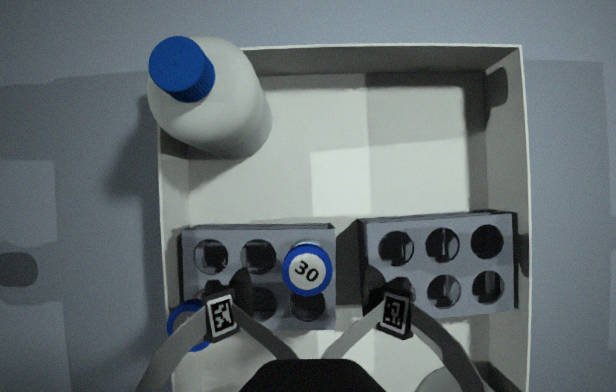

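>>> {"fn": "execute_actions", "kwargs": {"actions": [{"r1":{"joints":{"lift_m":0.965}}}], "cameras": []}}

>>> {"fn": "execute_actions", "kwargs": {"actions": [{"r1":{"joints":{"gripper_m":0.02}}}], "cameras": []}}

>>> {"fn": "execute_actions", "kwargs": {"actions": [{"r1":{"joints":{"lift_m":1.2}}}], "cameras": []}}

>>> {"fn": "execute_actions", "kwargs": {"actions": [{"r1":{"base":{"strafe_m":0.549},"joints":{"arm_m":0.461}}}], "cameras": []}}

>>> {"fn": "execute_actions", "kwargs": {"actions": [{"r1":{"joints":{"lift_m":1.04}}}], "cameras": ["r1_wrist_camera"]}}

Scene clock: 204.77 s.
r1.base_odometry: x=-1.488 y=+0.596 heading=+1.771 (m, m, rad; r1's odometry frame)
r1.turned_by_wheels: +0.000 (rad since the last result)
r1.turned_by_imu: +0.001 (rad since the last result)
r1.base_tilt: forward=-0.1 right=-0.3 (deg)
r1.lidar_m: 0.28 0.32 0.43 4.22 2.51 1.79 1.68 1.71 2.28 1.37 0.43 0.30
r1.base_status: not commanded
r1.joint_positions: lift_m=+0.965 arm_m=+0.547 wrist_yaw_rad=+0.000 wrist_pitch_rad=+1.570 wrist_roll_rad=+0.001 gripper_m=+0.060
r1.joint_status: all done
r1.motor_effort: lift_m=+18(19) arm_m=+6(7) wrist_yaw_rad=+2(0) wrist_pitch_rad=+0(1) wrist_roll_rad=-3(3) gripper_m=-4(2) wheel_0=+0(0) wheel_1=+1(1) wheel_2=-1(1) (%)
r1.hand_pose: x=+0.7180 y=-0.0874 z=+0.8549 quat_wxyz=(+0.707, +0.000, +0.707, +0.000) (m; r1's base frame)
r1.wrist_depth_mm: 315 135 176 276 281 279 266 / 315 172 182 314 314 315 273 / 314 314 283 315 314 315 278 / 317 314 315 315 317 317 281 / 317 279 286 255 286 256 256 / 317 259 202 194 202 256 256 / 317 193 271 149 317 315 281
r2.base_odometry: x=+0.000 y=+0.000 heading=+0.000 (m, m, rad; r2's odometry frame)
r2.turned_by_wheels: +0.000 (rad since the last result)
r2.turned_by_imu: +0.000 (rad since the last result)
r2.base_tilt: forward=+0.1 right=-0.5 (deg)
r2.lidar_m: 1.01 1.04 1.88 2.10 1.25 1.09 1.08 1.28 2.34 3.11 3.66 3.61
r2.base_status: not commanded
r2.joint_positions: lift_m=+0.400 arm_m=-0.002 wrist_yaw_rad=+0.001 wrist_pitch_rad=+0.004 wrist_roll_rad=+0.012 gripper_m=+0.057
r2.joint_status: not commanded
r2.motor_effort: lift_m=+23(23) arm_m=-1(0) wrist_yaw_rad=-3(3) wrist_pitch_rad=-8(8) wrist_roll_rad=+0(2) gripper_m=-2(5) wheel_0=+0(0) wheel_1=+0(0) wheel_2=+0(0) (%)
r2.hand_pose: x=+0.4571 y=-0.0873 z=+0.5768 quat_wxyz=(+1.000, +0.006, +0.002, +0.000) (m; r2's base frame)
r2.wrist_depth_mm: - - - - - - - / - - - - - - - / 931 842 1160 - - - - / - - - - - - - / - - - - - - - / 1863 1576 198 1863 192 - - / 976 891 1336 107 1366 1255 1397
pictures: none
No camera images: the call's "cameras" was empty. Leave "cameras" out to get every camera's image.

Scene clock: 205.97 s.
r1.base_odometry: x=-1.488 y=+0.596 heading=+1.771 (m, m, rad; r1's odometry frame)
r1.turned_by_wheels: +0.000 (rad since the last result)
r1.turned_by_imu: +0.000 (rad since the last result)
r1.base_tilt: forward=-0.1 right=+0.0 (deg)
r1.lidar_m: 0.28 0.31 0.42 4.23 2.52 1.79 1.67 1.72 2.30 1.35 0.45 0.31
r1.base_status: not commanded
r1.joint_positions: lift_m=+0.965 arm_m=+0.547 wrist_yaw_rad=+0.000 wrist_pitch_rad=+1.570 wrist_roll_rad=+0.001 gripper_m=+0.020
r1.joint_status: all done
r1.motor_effort: lift_m=+18(18) arm_m=+7(7) wrist_yaw_rad=-1(1) wrist_pitch_rad=-1(1) wrist_roll_rad=-1(3) gripper_m=-7(12) wheel_0=+0(1) wheel_1=+1(1) wheel_2=-1(1) (%)
r1.hand_pose: x=+0.7180 y=-0.0874 z=+0.8549 quat_wxyz=(+0.707, +0.000, +0.707, +0.000) (m; r1's base frame)
r1.wrist_depth_mm: 314 135 176 277 281 279 266 / 314 172 182 314 315 315 273 / 315 314 282 315 314 315 278 / 317 314 314 314 317 319 281 / 317 279 290 255 285 257 257 / 317 259 209 191 195 256 256 / 319 195 255 154 317 317 282
r2.base_odometry: x=+0.000 y=+0.000 heading=+0.000 (m, m, rad; r2's odometry frame)
r2.turned_by_wheels: +0.000 (rad since the last result)
r2.turned_by_imu: +0.000 (rad since the last result)
r2.base_tilt: forward=+0.2 right=-0.5 (deg)
r2.lidar_m: 1.02 1.03 1.88 2.12 1.25 1.08 1.09 1.30 2.31 3.11 3.64 3.61
r2.base_status: not commanded
r2.joint_positions: lift_m=+0.400 arm_m=-0.002 wrist_yaw_rad=+0.001 wrist_pitch_rad=+0.004 wrist_roll_rad=+0.012 gripper_m=+0.057
r2.joint_status: not commanded
r2.motor_effort: lift_m=+23(23) arm_m=+0(0) wrist_yaw_rad=-3(2) wrist_pitch_rad=-8(8) wrist_roll_rad=+1(2) gripper_m=-4(4) wheel_0=+0(0) wheel_1=+0(0) wheel_2=+0(0) (%)
r2.hand_pose: x=+0.4571 y=-0.0873 z=+0.5768 quat_wxyz=(+1.000, +0.006, +0.002, +0.000) (m; r2's base frame)
r2.wrist_depth_mm: - - - - - - - / 1336 - - - - - - / 931 842 1160 - - - - / - - - - - - - / - - - - - - - / 1808 1576 198 1921 191 - - / 960 878 1308 107 1366 1255 1397
pictures: none
No camera images: the call's "cameras" was empty. Leave "cameras" out to get every camera's image.

Scene clock: 208.03 s.
r1.base_odometry: x=-1.488 y=+0.596 heading=+1.771 (m, m, rad; r1's odometry frame)
r1.turned_by_wheels: +0.000 (rad since the last result)
r1.turned_by_imu: +0.001 (rad since the last result)
r1.base_tilt: forward=-0.2 right=-0.2 (deg)
r1.lidar_m: 0.27 0.30 0.42 4.23 2.53 1.78 1.69 1.75 2.31 1.35 0.44 0.32
r1.base_status: not commanded
r1.joint_positions: lift_m=+1.199 arm_m=+0.547 wrist_yaw_rad=+0.000 wrist_pitch_rad=+1.570 wrist_roll_rad=+0.001 gripper_m=+0.020
r1.joint_status: all done
r1.motor_effort: lift_m=+23(24) arm_m=+7(7) wrist_yaw_rad=+0(1) wrist_pitch_rad=+0(1) wrist_roll_rad=-2(2) gripper_m=-9(6) wheel_0=+0(0) wheel_1=+1(1) wheel_2=-1(1) (%)
r1.hand_pose: x=+0.7180 y=-0.0874 z=+1.0889 quat_wxyz=(+0.707, +0.000, +0.707, +0.000) (m; r1's base frame)
r1.wrist_depth_mm: 549 549 549 554 549 554 554 / 549 549 549 554 554 559 549 / 549 554 427 549 549 559 554 / 549 554 554 549 554 559 559 / 554 549 521 492 492 554 559 / 554 549 209 191 196 559 554 / 554 554 544 153 449 559 559
r2.base_odometry: x=+0.000 y=+0.000 heading=+0.000 (m, m, rad; r2's odometry frame)
r2.turned_by_wheels: +0.000 (rad since the last result)
r2.turned_by_imu: +0.000 (rad since the last result)
r2.base_tilt: forward=+0.2 right=-0.6 (deg)
r2.lidar_m: 1.02 1.04 1.89 2.11 1.24 1.09 1.08 1.30 2.32 3.10 3.66 3.62
r2.base_status: not commanded
r2.joint_positions: lift_m=+0.400 arm_m=-0.002 wrist_yaw_rad=+0.001 wrist_pitch_rad=+0.004 wrist_roll_rad=+0.012 gripper_m=+0.057
r2.joint_status: not commanded
r2.motor_effort: lift_m=+23(23) arm_m=+0(0) wrist_yaw_rad=-3(2) wrist_pitch_rad=-8(9) wrist_roll_rad=+0(1) gripper_m=-1(4) wheel_0=+0(0) wheel_1=+0(0) wheel_2=+0(0) (%)
r2.hand_pose: x=+0.4571 y=-0.0873 z=+0.5768 quat_wxyz=(+1.000, +0.006, +0.002, +0.000) (m; r2's base frame)
r2.wrist_depth_mm: - - - - - - - / - - - - - - - / 931 842 1138 - - - - / - - - - - - - / - - - - - - - / 1808 1537 198 1921 191 - - / 976 891 1308 107 1366 1229 1397
pictures: none
No camera images: the call's "cameras" was empty. Leave "cameras" out to get every camera's image.

Scene clock: 211.20 s.
r1.base_odometry: x=-2.026 y=+0.487 heading=+1.770 (m, m, rad; r1's odometry frame)
r1.turned_by_wheels: +0.000 (rad since the last result)
r1.turned_by_imu: +0.000 (rad since the last result)
r1.base_tilt: forward=+0.0 right=-0.1 (deg)
r1.lidar_m: 0.25 1.54 3.86 3.68 2.55 1.79 1.71 1.76 2.31 1.32 0.41 0.29
r1.base_status: done
r1.joint_positions: lift_m=+1.199 arm_m=+0.462 wrist_yaw_rad=+0.000 wrist_pitch_rad=+1.570 wrist_roll_rad=+0.001 gripper_m=+0.020
r1.joint_status: all done
r1.motor_effort: lift_m=+23(23) arm_m=-6(7) wrist_yaw_rad=+0(1) wrist_pitch_rad=+0(0) wrist_roll_rad=-2(2) gripper_m=-9(7) wheel_0=+0(5) wheel_1=-2(6) wheel_2=-1(2) (%)
r1.hand_pose: x=+0.6332 y=-0.0874 z=+1.0889 quat_wxyz=(+0.707, +0.000, +0.707, +0.000) (m; r1's base frame)
r1.wrist_depth_mm: 1308 1308 549 554 554 554 554 / 1308 1336 554 559 554 559 554 / 1336 1308 554 554 554 559 554 / 1308 1308 544 496 554 554 554 / 1308 1308 554 525 554 554 559 / 1336 1336 209 191 195 559 554 / 1336 1336 554 153 554 559 559
r2.base_odometry: x=+0.000 y=+0.000 heading=+0.000 (m, m, rad; r2's odometry frame)
r2.turned_by_wheels: +0.000 (rad since the last result)
r2.turned_by_imu: +0.000 (rad since the last result)
r2.base_tilt: forward=+0.3 right=-0.5 (deg)
r2.lidar_m: 1.02 1.06 1.87 2.12 1.24 1.07 1.08 1.27 2.32 3.10 3.64 3.63
r2.base_status: not commanded
r2.joint_positions: lift_m=+0.400 arm_m=-0.002 wrist_yaw_rad=+0.001 wrist_pitch_rad=+0.004 wrist_roll_rad=+0.012 gripper_m=+0.057
r2.joint_status: not commanded
r2.motor_effort: lift_m=+23(23) arm_m=+0(0) wrist_yaw_rad=-2(2) wrist_pitch_rad=-8(8) wrist_roll_rad=+1(0) gripper_m=-4(3) wheel_0=+0(0) wheel_1=+0(0) wheel_2=+0(0) (%)
r2.hand_pose: x=+0.4571 y=-0.0873 z=+0.5768 quat_wxyz=(+1.000, +0.006, +0.002, +0.000) (m; r2's base frame)
r2.wrist_depth_mm: - - - - - - - / - - - - - - - / 946 854 1160 - - - - / - - - - - - - / - - - - - - - / 1756 1576 198 1661 191 - - / 976 904 1308 107 1366 1281 1464
pictures: none
No camera images: the call's "cameras" was empty. Leave "cameras" out to get every camera's image.

Scene clock: 212.93 s.
r1.base_odometry: x=-2.026 y=+0.487 heading=+1.770 (m, m, rad; r1's odometry frame)
r1.turned_by_wheels: +0.000 (rad since the last result)
r1.turned_by_imu: +0.001 (rad since the last result)
r1.base_tilt: forward=-0.3 right=-0.1 (deg)
r1.lidar_m: 0.27 1.57 3.87 3.68 2.55 1.76 1.68 1.75 2.31 1.35 0.40 0.28
r1.base_status: not commanded
r1.joint_positions: lift_m=+1.040 arm_m=+0.462 wrist_yaw_rad=+0.000 wrist_pitch_rad=+1.570 wrist_roll_rad=+0.001 gripper_m=+0.020
r1.joint_status: all done
r1.motor_effort: lift_m=+18(21) arm_m=-6(7) wrist_yaw_rad=-1(1) wrist_pitch_rad=-1(1) wrist_roll_rad=-3(2) gripper_m=-9(8) wheel_0=+0(0) wheel_1=-2(2) wheel_2=-1(1) (%)
r1.hand_pose: x=+0.6332 y=-0.0874 z=+0.9299 quat_wxyz=(+0.707, +0.000, +0.707, +0.000) (m; r1's base frame)
r1.wrist_depth_mm: 1138 1160 389 392 392 394 394 / 1160 1160 392 392 392 394 394 / 1182 1182 394 394 392 394 394 / 1138 1160 392 332 332 394 397 / 1160 1160 394 336 364 394 397 / 1160 1160 210 191 195 397 394 / 1182 1182 394 153 394 397 397
r2.base_odometry: x=+0.000 y=+0.000 heading=+0.000 (m, m, rad; r2's odometry frame)
r2.turned_by_wheels: +0.000 (rad since the last result)
r2.turned_by_imu: +0.000 (rad since the last result)
r2.base_tilt: forward=+0.2 right=-0.6 (deg)
r2.lidar_m: 1.02 1.04 1.89 2.10 1.24 1.07 1.09 1.27 2.34 3.11 3.66 3.61
r2.base_status: not commanded
r2.joint_positions: lift_m=+0.400 arm_m=-0.002 wrist_yaw_rad=+0.001 wrist_pitch_rad=+0.004 wrist_roll_rad=+0.012 gripper_m=+0.057
r2.joint_status: not commanded
r2.motor_effort: lift_m=+23(23) arm_m=+0(0) wrist_yaw_rad=-3(1) wrist_pitch_rad=-9(9) wrist_roll_rad=+0(2) gripper_m=-7(2) wheel_0=+0(0) wheel_1=+0(0) wheel_2=+0(0) (%)
r2.hand_pose: x=+0.4571 y=-0.0873 z=+0.5768 quat_wxyz=(+1.000, +0.006, +0.002, +0.000) (m; r2's base frame)
r2.wrist_depth_mm: - - - - - - - / - - - - - - - / 931 854 1160 - - - - / - - - - - - - / - - - - - - - / 1756 1537 198 1661 191 - - / 946 904 1308 107 1397 1255 1430
pictures: r1_wrist_camera
Images, in order (width x height): r1_wrist_camera 616x392.

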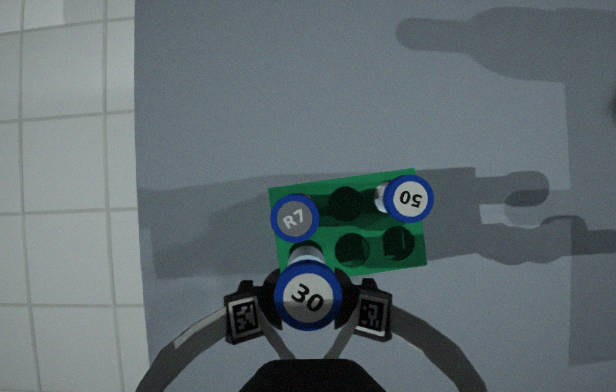

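>>> {"fn": "execute_actions", "kwargs": {"actions": [{"r1":{"joints":{"lift_m":0.975,"arm_m":0.46},"pace":"slow"}}], "cameras": ["r1_wrist_camera"]}}

>>> {"fn": "execute_actions", "kwargs": {"actions": [{"r1":{"joints":{"gripper_m":0.06}}}], "cameras": []}}

>>> {"fn": "execute_actions", "kwargs": {"actions": [{"r1":{"joints":{"lift_m":1.15}}}], "cameras": []}}

>>> {"fn": "execute_actions", "kwargs": {"actions": [{"r1":{"base":{"strafe_m":-0.472},"joints":{"arm_m":0.509,"wrist_roll_rad":1.57}}}], "cameras": []}}

>>> {"fn": "execute_actions", "kwargs": {"actions": [{"r1":{"joints":{"lift_m":1.03}}}], "cameras": ["r1_wrist_camera"]}}

Scene clock: 224.77 s.
r1.base_odometry: x=-2.026 y=+0.487 heading=+1.770 (m, m, rad; r1's odometry frame)
r1.turned_by_wheels: +0.000 (rad since the last result)
r1.turned_by_imu: +0.001 (rad since the last result)
r1.base_tilt: forward=+0.0 right=-0.1 (deg)
r1.lidar_m: 0.26 1.53 3.88 3.68 2.56 1.79 1.70 1.76 2.31 1.34 0.39 0.27
r1.base_status: not commanded
r1.joint_positions: lift_m=+0.975 arm_m=+0.461 wrist_yaw_rad=+0.000 wrist_pitch_rad=+1.570 wrist_roll_rad=+0.001 gripper_m=+0.020
r1.joint_status: all done
r1.motor_effort: lift_m=+18(18) arm_m=-7(9) wrist_yaw_rad=+2(1) wrist_pitch_rad=-1(1) wrist_roll_rad=-3(2) gripper_m=-8(9) wheel_0=+0(0) wheel_1=-2(2) wheel_2=-1(1) (%)
r1.hand_pose: x=+0.6323 y=-0.0874 z=+0.8649 quat_wxyz=(+0.707, +0.000, +0.707, +0.000) (m; r1's base frame)
r1.wrist_depth_mm: 1098 324 325 325 329 327 327 / 1098 325 325 327 329 329 329 / 1098 327 327 327 329 329 330 / 1098 327 327 266 267 329 329 / 1098 327 327 207 268 329 330 / 1078 327 209 190 195 330 330 / 1078 327 329 153 330 330 332
r2.base_odometry: x=+0.000 y=+0.000 heading=+0.000 (m, m, rad; r2's odometry frame)
r2.turned_by_wheels: +0.000 (rad since the last result)
r2.turned_by_imu: +0.000 (rad since the last result)
r2.base_tilt: forward=+0.1 right=-0.6 (deg)
r2.lidar_m: 1.03 1.05 1.87 2.11 1.25 1.08 1.09 1.28 2.29 3.11 3.65 3.61
r2.base_status: not commanded
r2.joint_positions: lift_m=+0.400 arm_m=-0.002 wrist_yaw_rad=+0.001 wrist_pitch_rad=+0.004 wrist_roll_rad=+0.012 gripper_m=+0.057
r2.joint_status: not commanded
r2.motor_effort: lift_m=+23(23) arm_m=+0(0) wrist_yaw_rad=-1(2) wrist_pitch_rad=-8(8) wrist_roll_rad=-1(0) gripper_m=-3(4) wheel_0=+0(0) wheel_1=+0(0) wheel_2=+0(0) (%)
r2.hand_pose: x=+0.4571 y=-0.0873 z=+0.5768 quat_wxyz=(+1.000, +0.006, +0.002, +0.000) (m; r2's base frame)
r2.wrist_depth_mm: - - - - - - - / - - - - - - - / 946 842 1182 - - - - / - - - - - - - / - - - - - - - / 1756 1537 198 1618 191 - - / 976 891 1308 107 1366 1281 1397
pictures: r1_wrist_camera
Images, in order (width x height): r1_wrist_camera 616x392.

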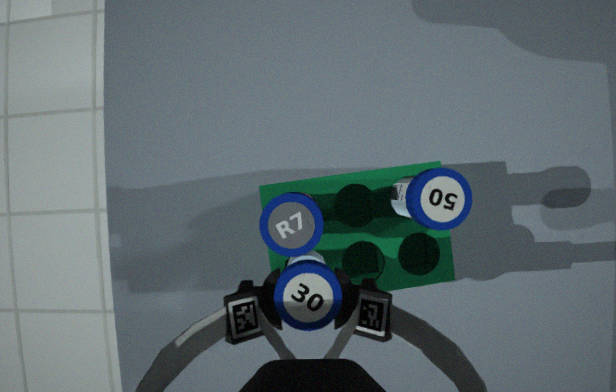

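Scene clock: 225.97 s.
r1.base_odometry: x=-2.026 y=+0.487 heading=+1.770 (m, m, rad; r1's odometry frame)
r1.turned_by_wheels: +0.000 (rad since the last result)
r1.turned_by_imu: +0.000 (rad since the last result)
r1.base_tilt: forward=-0.2 right=-0.2 (deg)
r1.lidar_m: 0.26 1.54 3.86 3.68 2.53 1.79 1.69 1.75 2.33 1.34 0.41 0.28
r1.base_status: not commanded
r1.joint_positions: lift_m=+0.975 arm_m=+0.461 wrist_yaw_rad=+0.000 wrist_pitch_rad=+1.570 wrist_roll_rad=+0.001 gripper_m=+0.060
r1.joint_status: all done
r1.motor_effort: lift_m=+18(18) arm_m=-7(7) wrist_yaw_rad=+2(0) wrist_pitch_rad=+0(2) wrist_roll_rad=-2(2) gripper_m=+0(8) wheel_0=+0(0) wheel_1=-2(2) wheel_2=-1(1) (%)
r1.hand_pose: x=+0.6323 y=-0.0874 z=+0.8649 quat_wxyz=(+0.707, +0.000, +0.707, +0.000) (m; r1's base frame)
r1.wrist_depth_mm: 1078 325 325 327 327 327 329 / 1078 325 327 327 327 329 329 / 1098 327 325 327 327 327 329 / 1098 329 329 267 267 329 330 / 1118 329 327 213 267 329 329 / 1098 329 202 206 202 330 330 / 1098 327 329 149 330 330 330
r2.base_odometry: x=+0.000 y=+0.000 heading=+0.000 (m, m, rad; r2's odometry frame)
r2.turned_by_wheels: +0.000 (rad since the last result)
r2.turned_by_imu: +0.000 (rad since the last result)
r2.base_tilt: forward=+0.1 right=-0.6 (deg)
r2.lidar_m: 1.04 1.07 1.87 2.11 1.24 1.08 1.10 1.27 2.32 3.11 3.63 3.61
r2.base_status: not commanded
r2.joint_positions: lift_m=+0.400 arm_m=-0.002 wrist_yaw_rad=+0.001 wrist_pitch_rad=+0.004 wrist_roll_rad=+0.012 gripper_m=+0.057
r2.joint_status: not commanded
r2.motor_effort: lift_m=+23(23) arm_m=+0(0) wrist_yaw_rad=-2(2) wrist_pitch_rad=-9(9) wrist_roll_rad=-1(1) gripper_m=-3(4) wheel_0=+0(0) wheel_1=+0(0) wheel_2=+0(0) (%)
r2.hand_pose: x=+0.4571 y=-0.0873 z=+0.5768 quat_wxyz=(+1.000, +0.006, +0.002, +0.000) (m; r2's base frame)
r2.wrist_depth_mm: - - - - - - - / - - - - - - - / 931 854 1160 - - - - / - - - - - - - / - - - - - - - / 1756 1576 198 1661 191 - - / 960 891 1308 107 1366 1255 1430
pictures: none
No camera images: the call's "cameras" was empty. Leave "cameras" out to get every camera's image.

Scene clock: 227.77 s.
r1.base_odometry: x=-2.026 y=+0.487 heading=+1.770 (m, m, rad; r1's odometry frame)
r1.turned_by_wheels: +0.000 (rad since the last result)
r1.turned_by_imu: +0.001 (rad since the last result)
r1.base_tilt: forward=-0.2 right=-0.2 (deg)
r1.lidar_m: 0.26 1.57 3.89 3.68 2.55 1.78 1.70 1.74 2.33 1.34 0.41 0.29
r1.base_status: not commanded
r1.joint_positions: lift_m=+1.150 arm_m=+0.461 wrist_yaw_rad=+0.000 wrist_pitch_rad=+1.570 wrist_roll_rad=+0.001 gripper_m=+0.060
r1.joint_status: all done
r1.motor_effort: lift_m=+23(25) arm_m=-7(7) wrist_yaw_rad=-1(2) wrist_pitch_rad=-1(1) wrist_roll_rad=-1(3) gripper_m=-3(2) wheel_0=+0(0) wheel_1=-2(2) wheel_2=-1(1) (%)
r1.hand_pose: x=+0.6323 y=-0.0874 z=+1.0395 quat_wxyz=(+0.707, +0.000, +0.707, +0.000) (m; r1's base frame)
r1.wrist_depth_mm: 1255 1255 500 500 504 504 504 / 1281 1308 500 500 504 508 504 / 1281 1281 504 500 504 500 504 / 1281 1281 504 442 504 504 508 / 1281 1281 508 500 504 508 508 / 1281 1308 202 504 202 512 508 / 1255 1281 504 149 508 508 508
r2.base_odometry: x=+0.000 y=+0.000 heading=+0.000 (m, m, rad; r2's odometry frame)
r2.turned_by_wheels: +0.000 (rad since the last result)
r2.turned_by_imu: +0.000 (rad since the last result)
r2.base_tilt: forward=+0.2 right=-0.7 (deg)
r2.lidar_m: 1.02 1.04 1.86 2.11 1.23 1.08 1.08 1.28 2.31 3.11 3.66 3.61
r2.base_status: not commanded
r2.joint_positions: lift_m=+0.400 arm_m=-0.002 wrist_yaw_rad=+0.001 wrist_pitch_rad=+0.004 wrist_roll_rad=+0.012 gripper_m=+0.057
r2.joint_status: not commanded
r2.motor_effort: lift_m=+23(23) arm_m=+0(0) wrist_yaw_rad=-3(4) wrist_pitch_rad=-9(8) wrist_roll_rad=-1(2) gripper_m=+0(1) wheel_0=+0(0) wheel_1=+0(0) wheel_2=+0(0) (%)
r2.hand_pose: x=+0.4571 y=-0.0873 z=+0.5768 quat_wxyz=(+1.000, +0.006, +0.002, +0.000) (m; r2's base frame)
r2.wrist_depth_mm: - - - - - - - / - - - - - - - / 931 866 1182 - - - - / - - - - - - - / - - - - - - - / 1808 1576 197 1661 192 - - / 976 891 1308 107 1397 1255 1397
pictures: none
No camera images: the call's "cameras" was empty. Leave "cameras" out to get every camera's image.

Scene clock: 230.67 s.
r1.base_odometry: x=-1.563 y=+0.581 heading=+1.770 (m, m, rad; r1's odometry frame)
r1.turned_by_wheels: +0.000 (rad since the last result)
r1.turned_by_imu: +0.002 (rad since the last result)
r1.base_tilt: forward=-0.2 right=+0.1 (deg)
r1.lidar_m: 0.30 0.31 0.40 4.14 2.52 1.77 1.70 1.72 2.30 1.33 0.44 0.31
r1.base_status: done
r1.joint_positions: lift_m=+1.150 arm_m=+0.508 wrist_yaw_rad=+0.000 wrist_pitch_rad=+1.570 wrist_roll_rad=+1.569 gripper_m=+0.060
r1.joint_status: all done
r1.motor_effort: lift_m=+23(23) arm_m=+7(6) wrist_yaw_rad=-1(1) wrist_pitch_rad=-1(1) wrist_roll_rad=+1(8) gripper_m=-1(2) wheel_0=-1(9) wheel_1=+2(7) wheel_2=-1(2) (%)
r1.hand_pose: x=+0.6790 y=-0.0874 z=+1.0395 quat_wxyz=(+0.501, +0.500, +0.500, -0.499) (m; r1's base frame)
r1.wrist_depth_mm: 496 500 480 462 366 508 904 / 500 496 500 473 462 508 512 / 496 500 500 500 504 508 512 / 496 500 496 500 504 508 512 / 500 357 488 466 504 508 512 / 500 504 202 504 202 508 512 / 500 496 504 149 504 508 512
r2.base_odometry: x=+0.000 y=+0.000 heading=+0.000 (m, m, rad; r2's odometry frame)
r2.turned_by_wheels: +0.000 (rad since the last result)
r2.turned_by_imu: +0.000 (rad since the last result)
r2.base_tilt: forward=+0.1 right=-0.5 (deg)
r2.lidar_m: 1.02 1.03 1.86 2.11 1.24 1.06 1.08 1.30 2.31 3.11 3.64 3.62
r2.base_status: not commanded
r2.joint_positions: lift_m=+0.400 arm_m=-0.002 wrist_yaw_rad=+0.001 wrist_pitch_rad=+0.004 wrist_roll_rad=+0.012 gripper_m=+0.057
r2.joint_status: not commanded
r2.motor_effort: lift_m=+23(23) arm_m=+0(0) wrist_yaw_rad=-2(2) wrist_pitch_rad=-8(8) wrist_roll_rad=+2(0) gripper_m=-1(1) wheel_0=+0(0) wheel_1=+0(0) wheel_2=+0(0) (%)
r2.hand_pose: x=+0.4571 y=-0.0873 z=+0.5768 quat_wxyz=(+1.000, +0.006, +0.002, +0.000) (m; r2's base frame)
r2.wrist_depth_mm: - - - - - - - / - - - - - - - / 931 842 1182 - - - - / - - - - - - - / - - - - - - - / 1756 1576 198 1921 191 - - / 960 904 1308 107 1366 1255 1464
pictures: none
No camera images: the call's "cameras" was empty. Leave "cameras" out to get every camera's image.

Scene clock: 232.20 s.
r1.base_odometry: x=-1.563 y=+0.581 heading=+1.770 (m, m, rad; r1's odometry frame)
r1.turned_by_wheels: +0.000 (rad since the last result)
r1.turned_by_imu: +0.000 (rad since the last result)
r1.base_tilt: forward=-0.3 right=-0.2 (deg)
r1.lidar_m: 0.28 0.29 0.42 4.15 2.55 1.78 1.68 1.72 2.30 1.34 0.44 0.31
r1.base_status: not commanded
r1.joint_positions: lift_m=+1.030 arm_m=+0.508 wrist_yaw_rad=+0.000 wrist_pitch_rad=+1.570 wrist_roll_rad=+1.569 gripper_m=+0.060
r1.joint_status: all done
r1.motor_effort: lift_m=+18(21) arm_m=+7(7) wrist_yaw_rad=+0(1) wrist_pitch_rad=+0(1) wrist_roll_rad=+2(1) gripper_m=-2(3) wheel_0=-1(1) wheel_1=+2(2) wheel_2=-1(1) (%)
r1.hand_pose: x=+0.6790 y=-0.0874 z=+0.9199 quat_wxyz=(+0.501, +0.500, +0.500, -0.499) (m; r1's base frame)
r1.wrist_depth_mm: 357 379 377 375 345 345 389 / 357 379 375 377 382 384 389 / 338 377 379 382 384 384 387 / 355 377 373 375 382 384 387 / 236 290 379 320 382 387 387 / 236 334 202 327 202 387 387 / 379 377 384 149 387 387 389
r2.base_odometry: x=+0.000 y=+0.000 heading=+0.000 (m, m, rad; r2's odometry frame)
r2.turned_by_wheels: +0.000 (rad since the last result)
r2.turned_by_imu: +0.000 (rad since the last result)
r2.base_tilt: forward=+0.1 right=-0.5 (deg)
r2.lidar_m: 1.02 1.06 1.89 2.13 1.24 1.07 1.08 1.27 2.32 3.10 3.66 3.61
r2.base_status: not commanded
r2.joint_positions: lift_m=+0.400 arm_m=-0.002 wrist_yaw_rad=+0.001 wrist_pitch_rad=+0.004 wrist_roll_rad=+0.012 gripper_m=+0.057
r2.joint_status: not commanded
r2.motor_effort: lift_m=+23(23) arm_m=+0(0) wrist_yaw_rad=-1(2) wrist_pitch_rad=-9(8) wrist_roll_rad=+1(0) gripper_m=-3(2) wheel_0=+0(0) wheel_1=+0(0) wheel_2=+0(0) (%)
r2.hand_pose: x=+0.4571 y=-0.0873 z=+0.5768 quat_wxyz=(+1.000, +0.006, +0.002, +0.000) (m; r2's base frame)
r2.wrist_depth_mm: - - - - - - - / - - - - - - - / 931 842 1182 - - - - / - - - - - - - / - - - - - - - / 1756 1618 198 1863 191 - - / 976 891 1308 107 1366 1255 1464
pictures: r1_wrist_camera
Images, in order (width x height): r1_wrist_camera 616x392.

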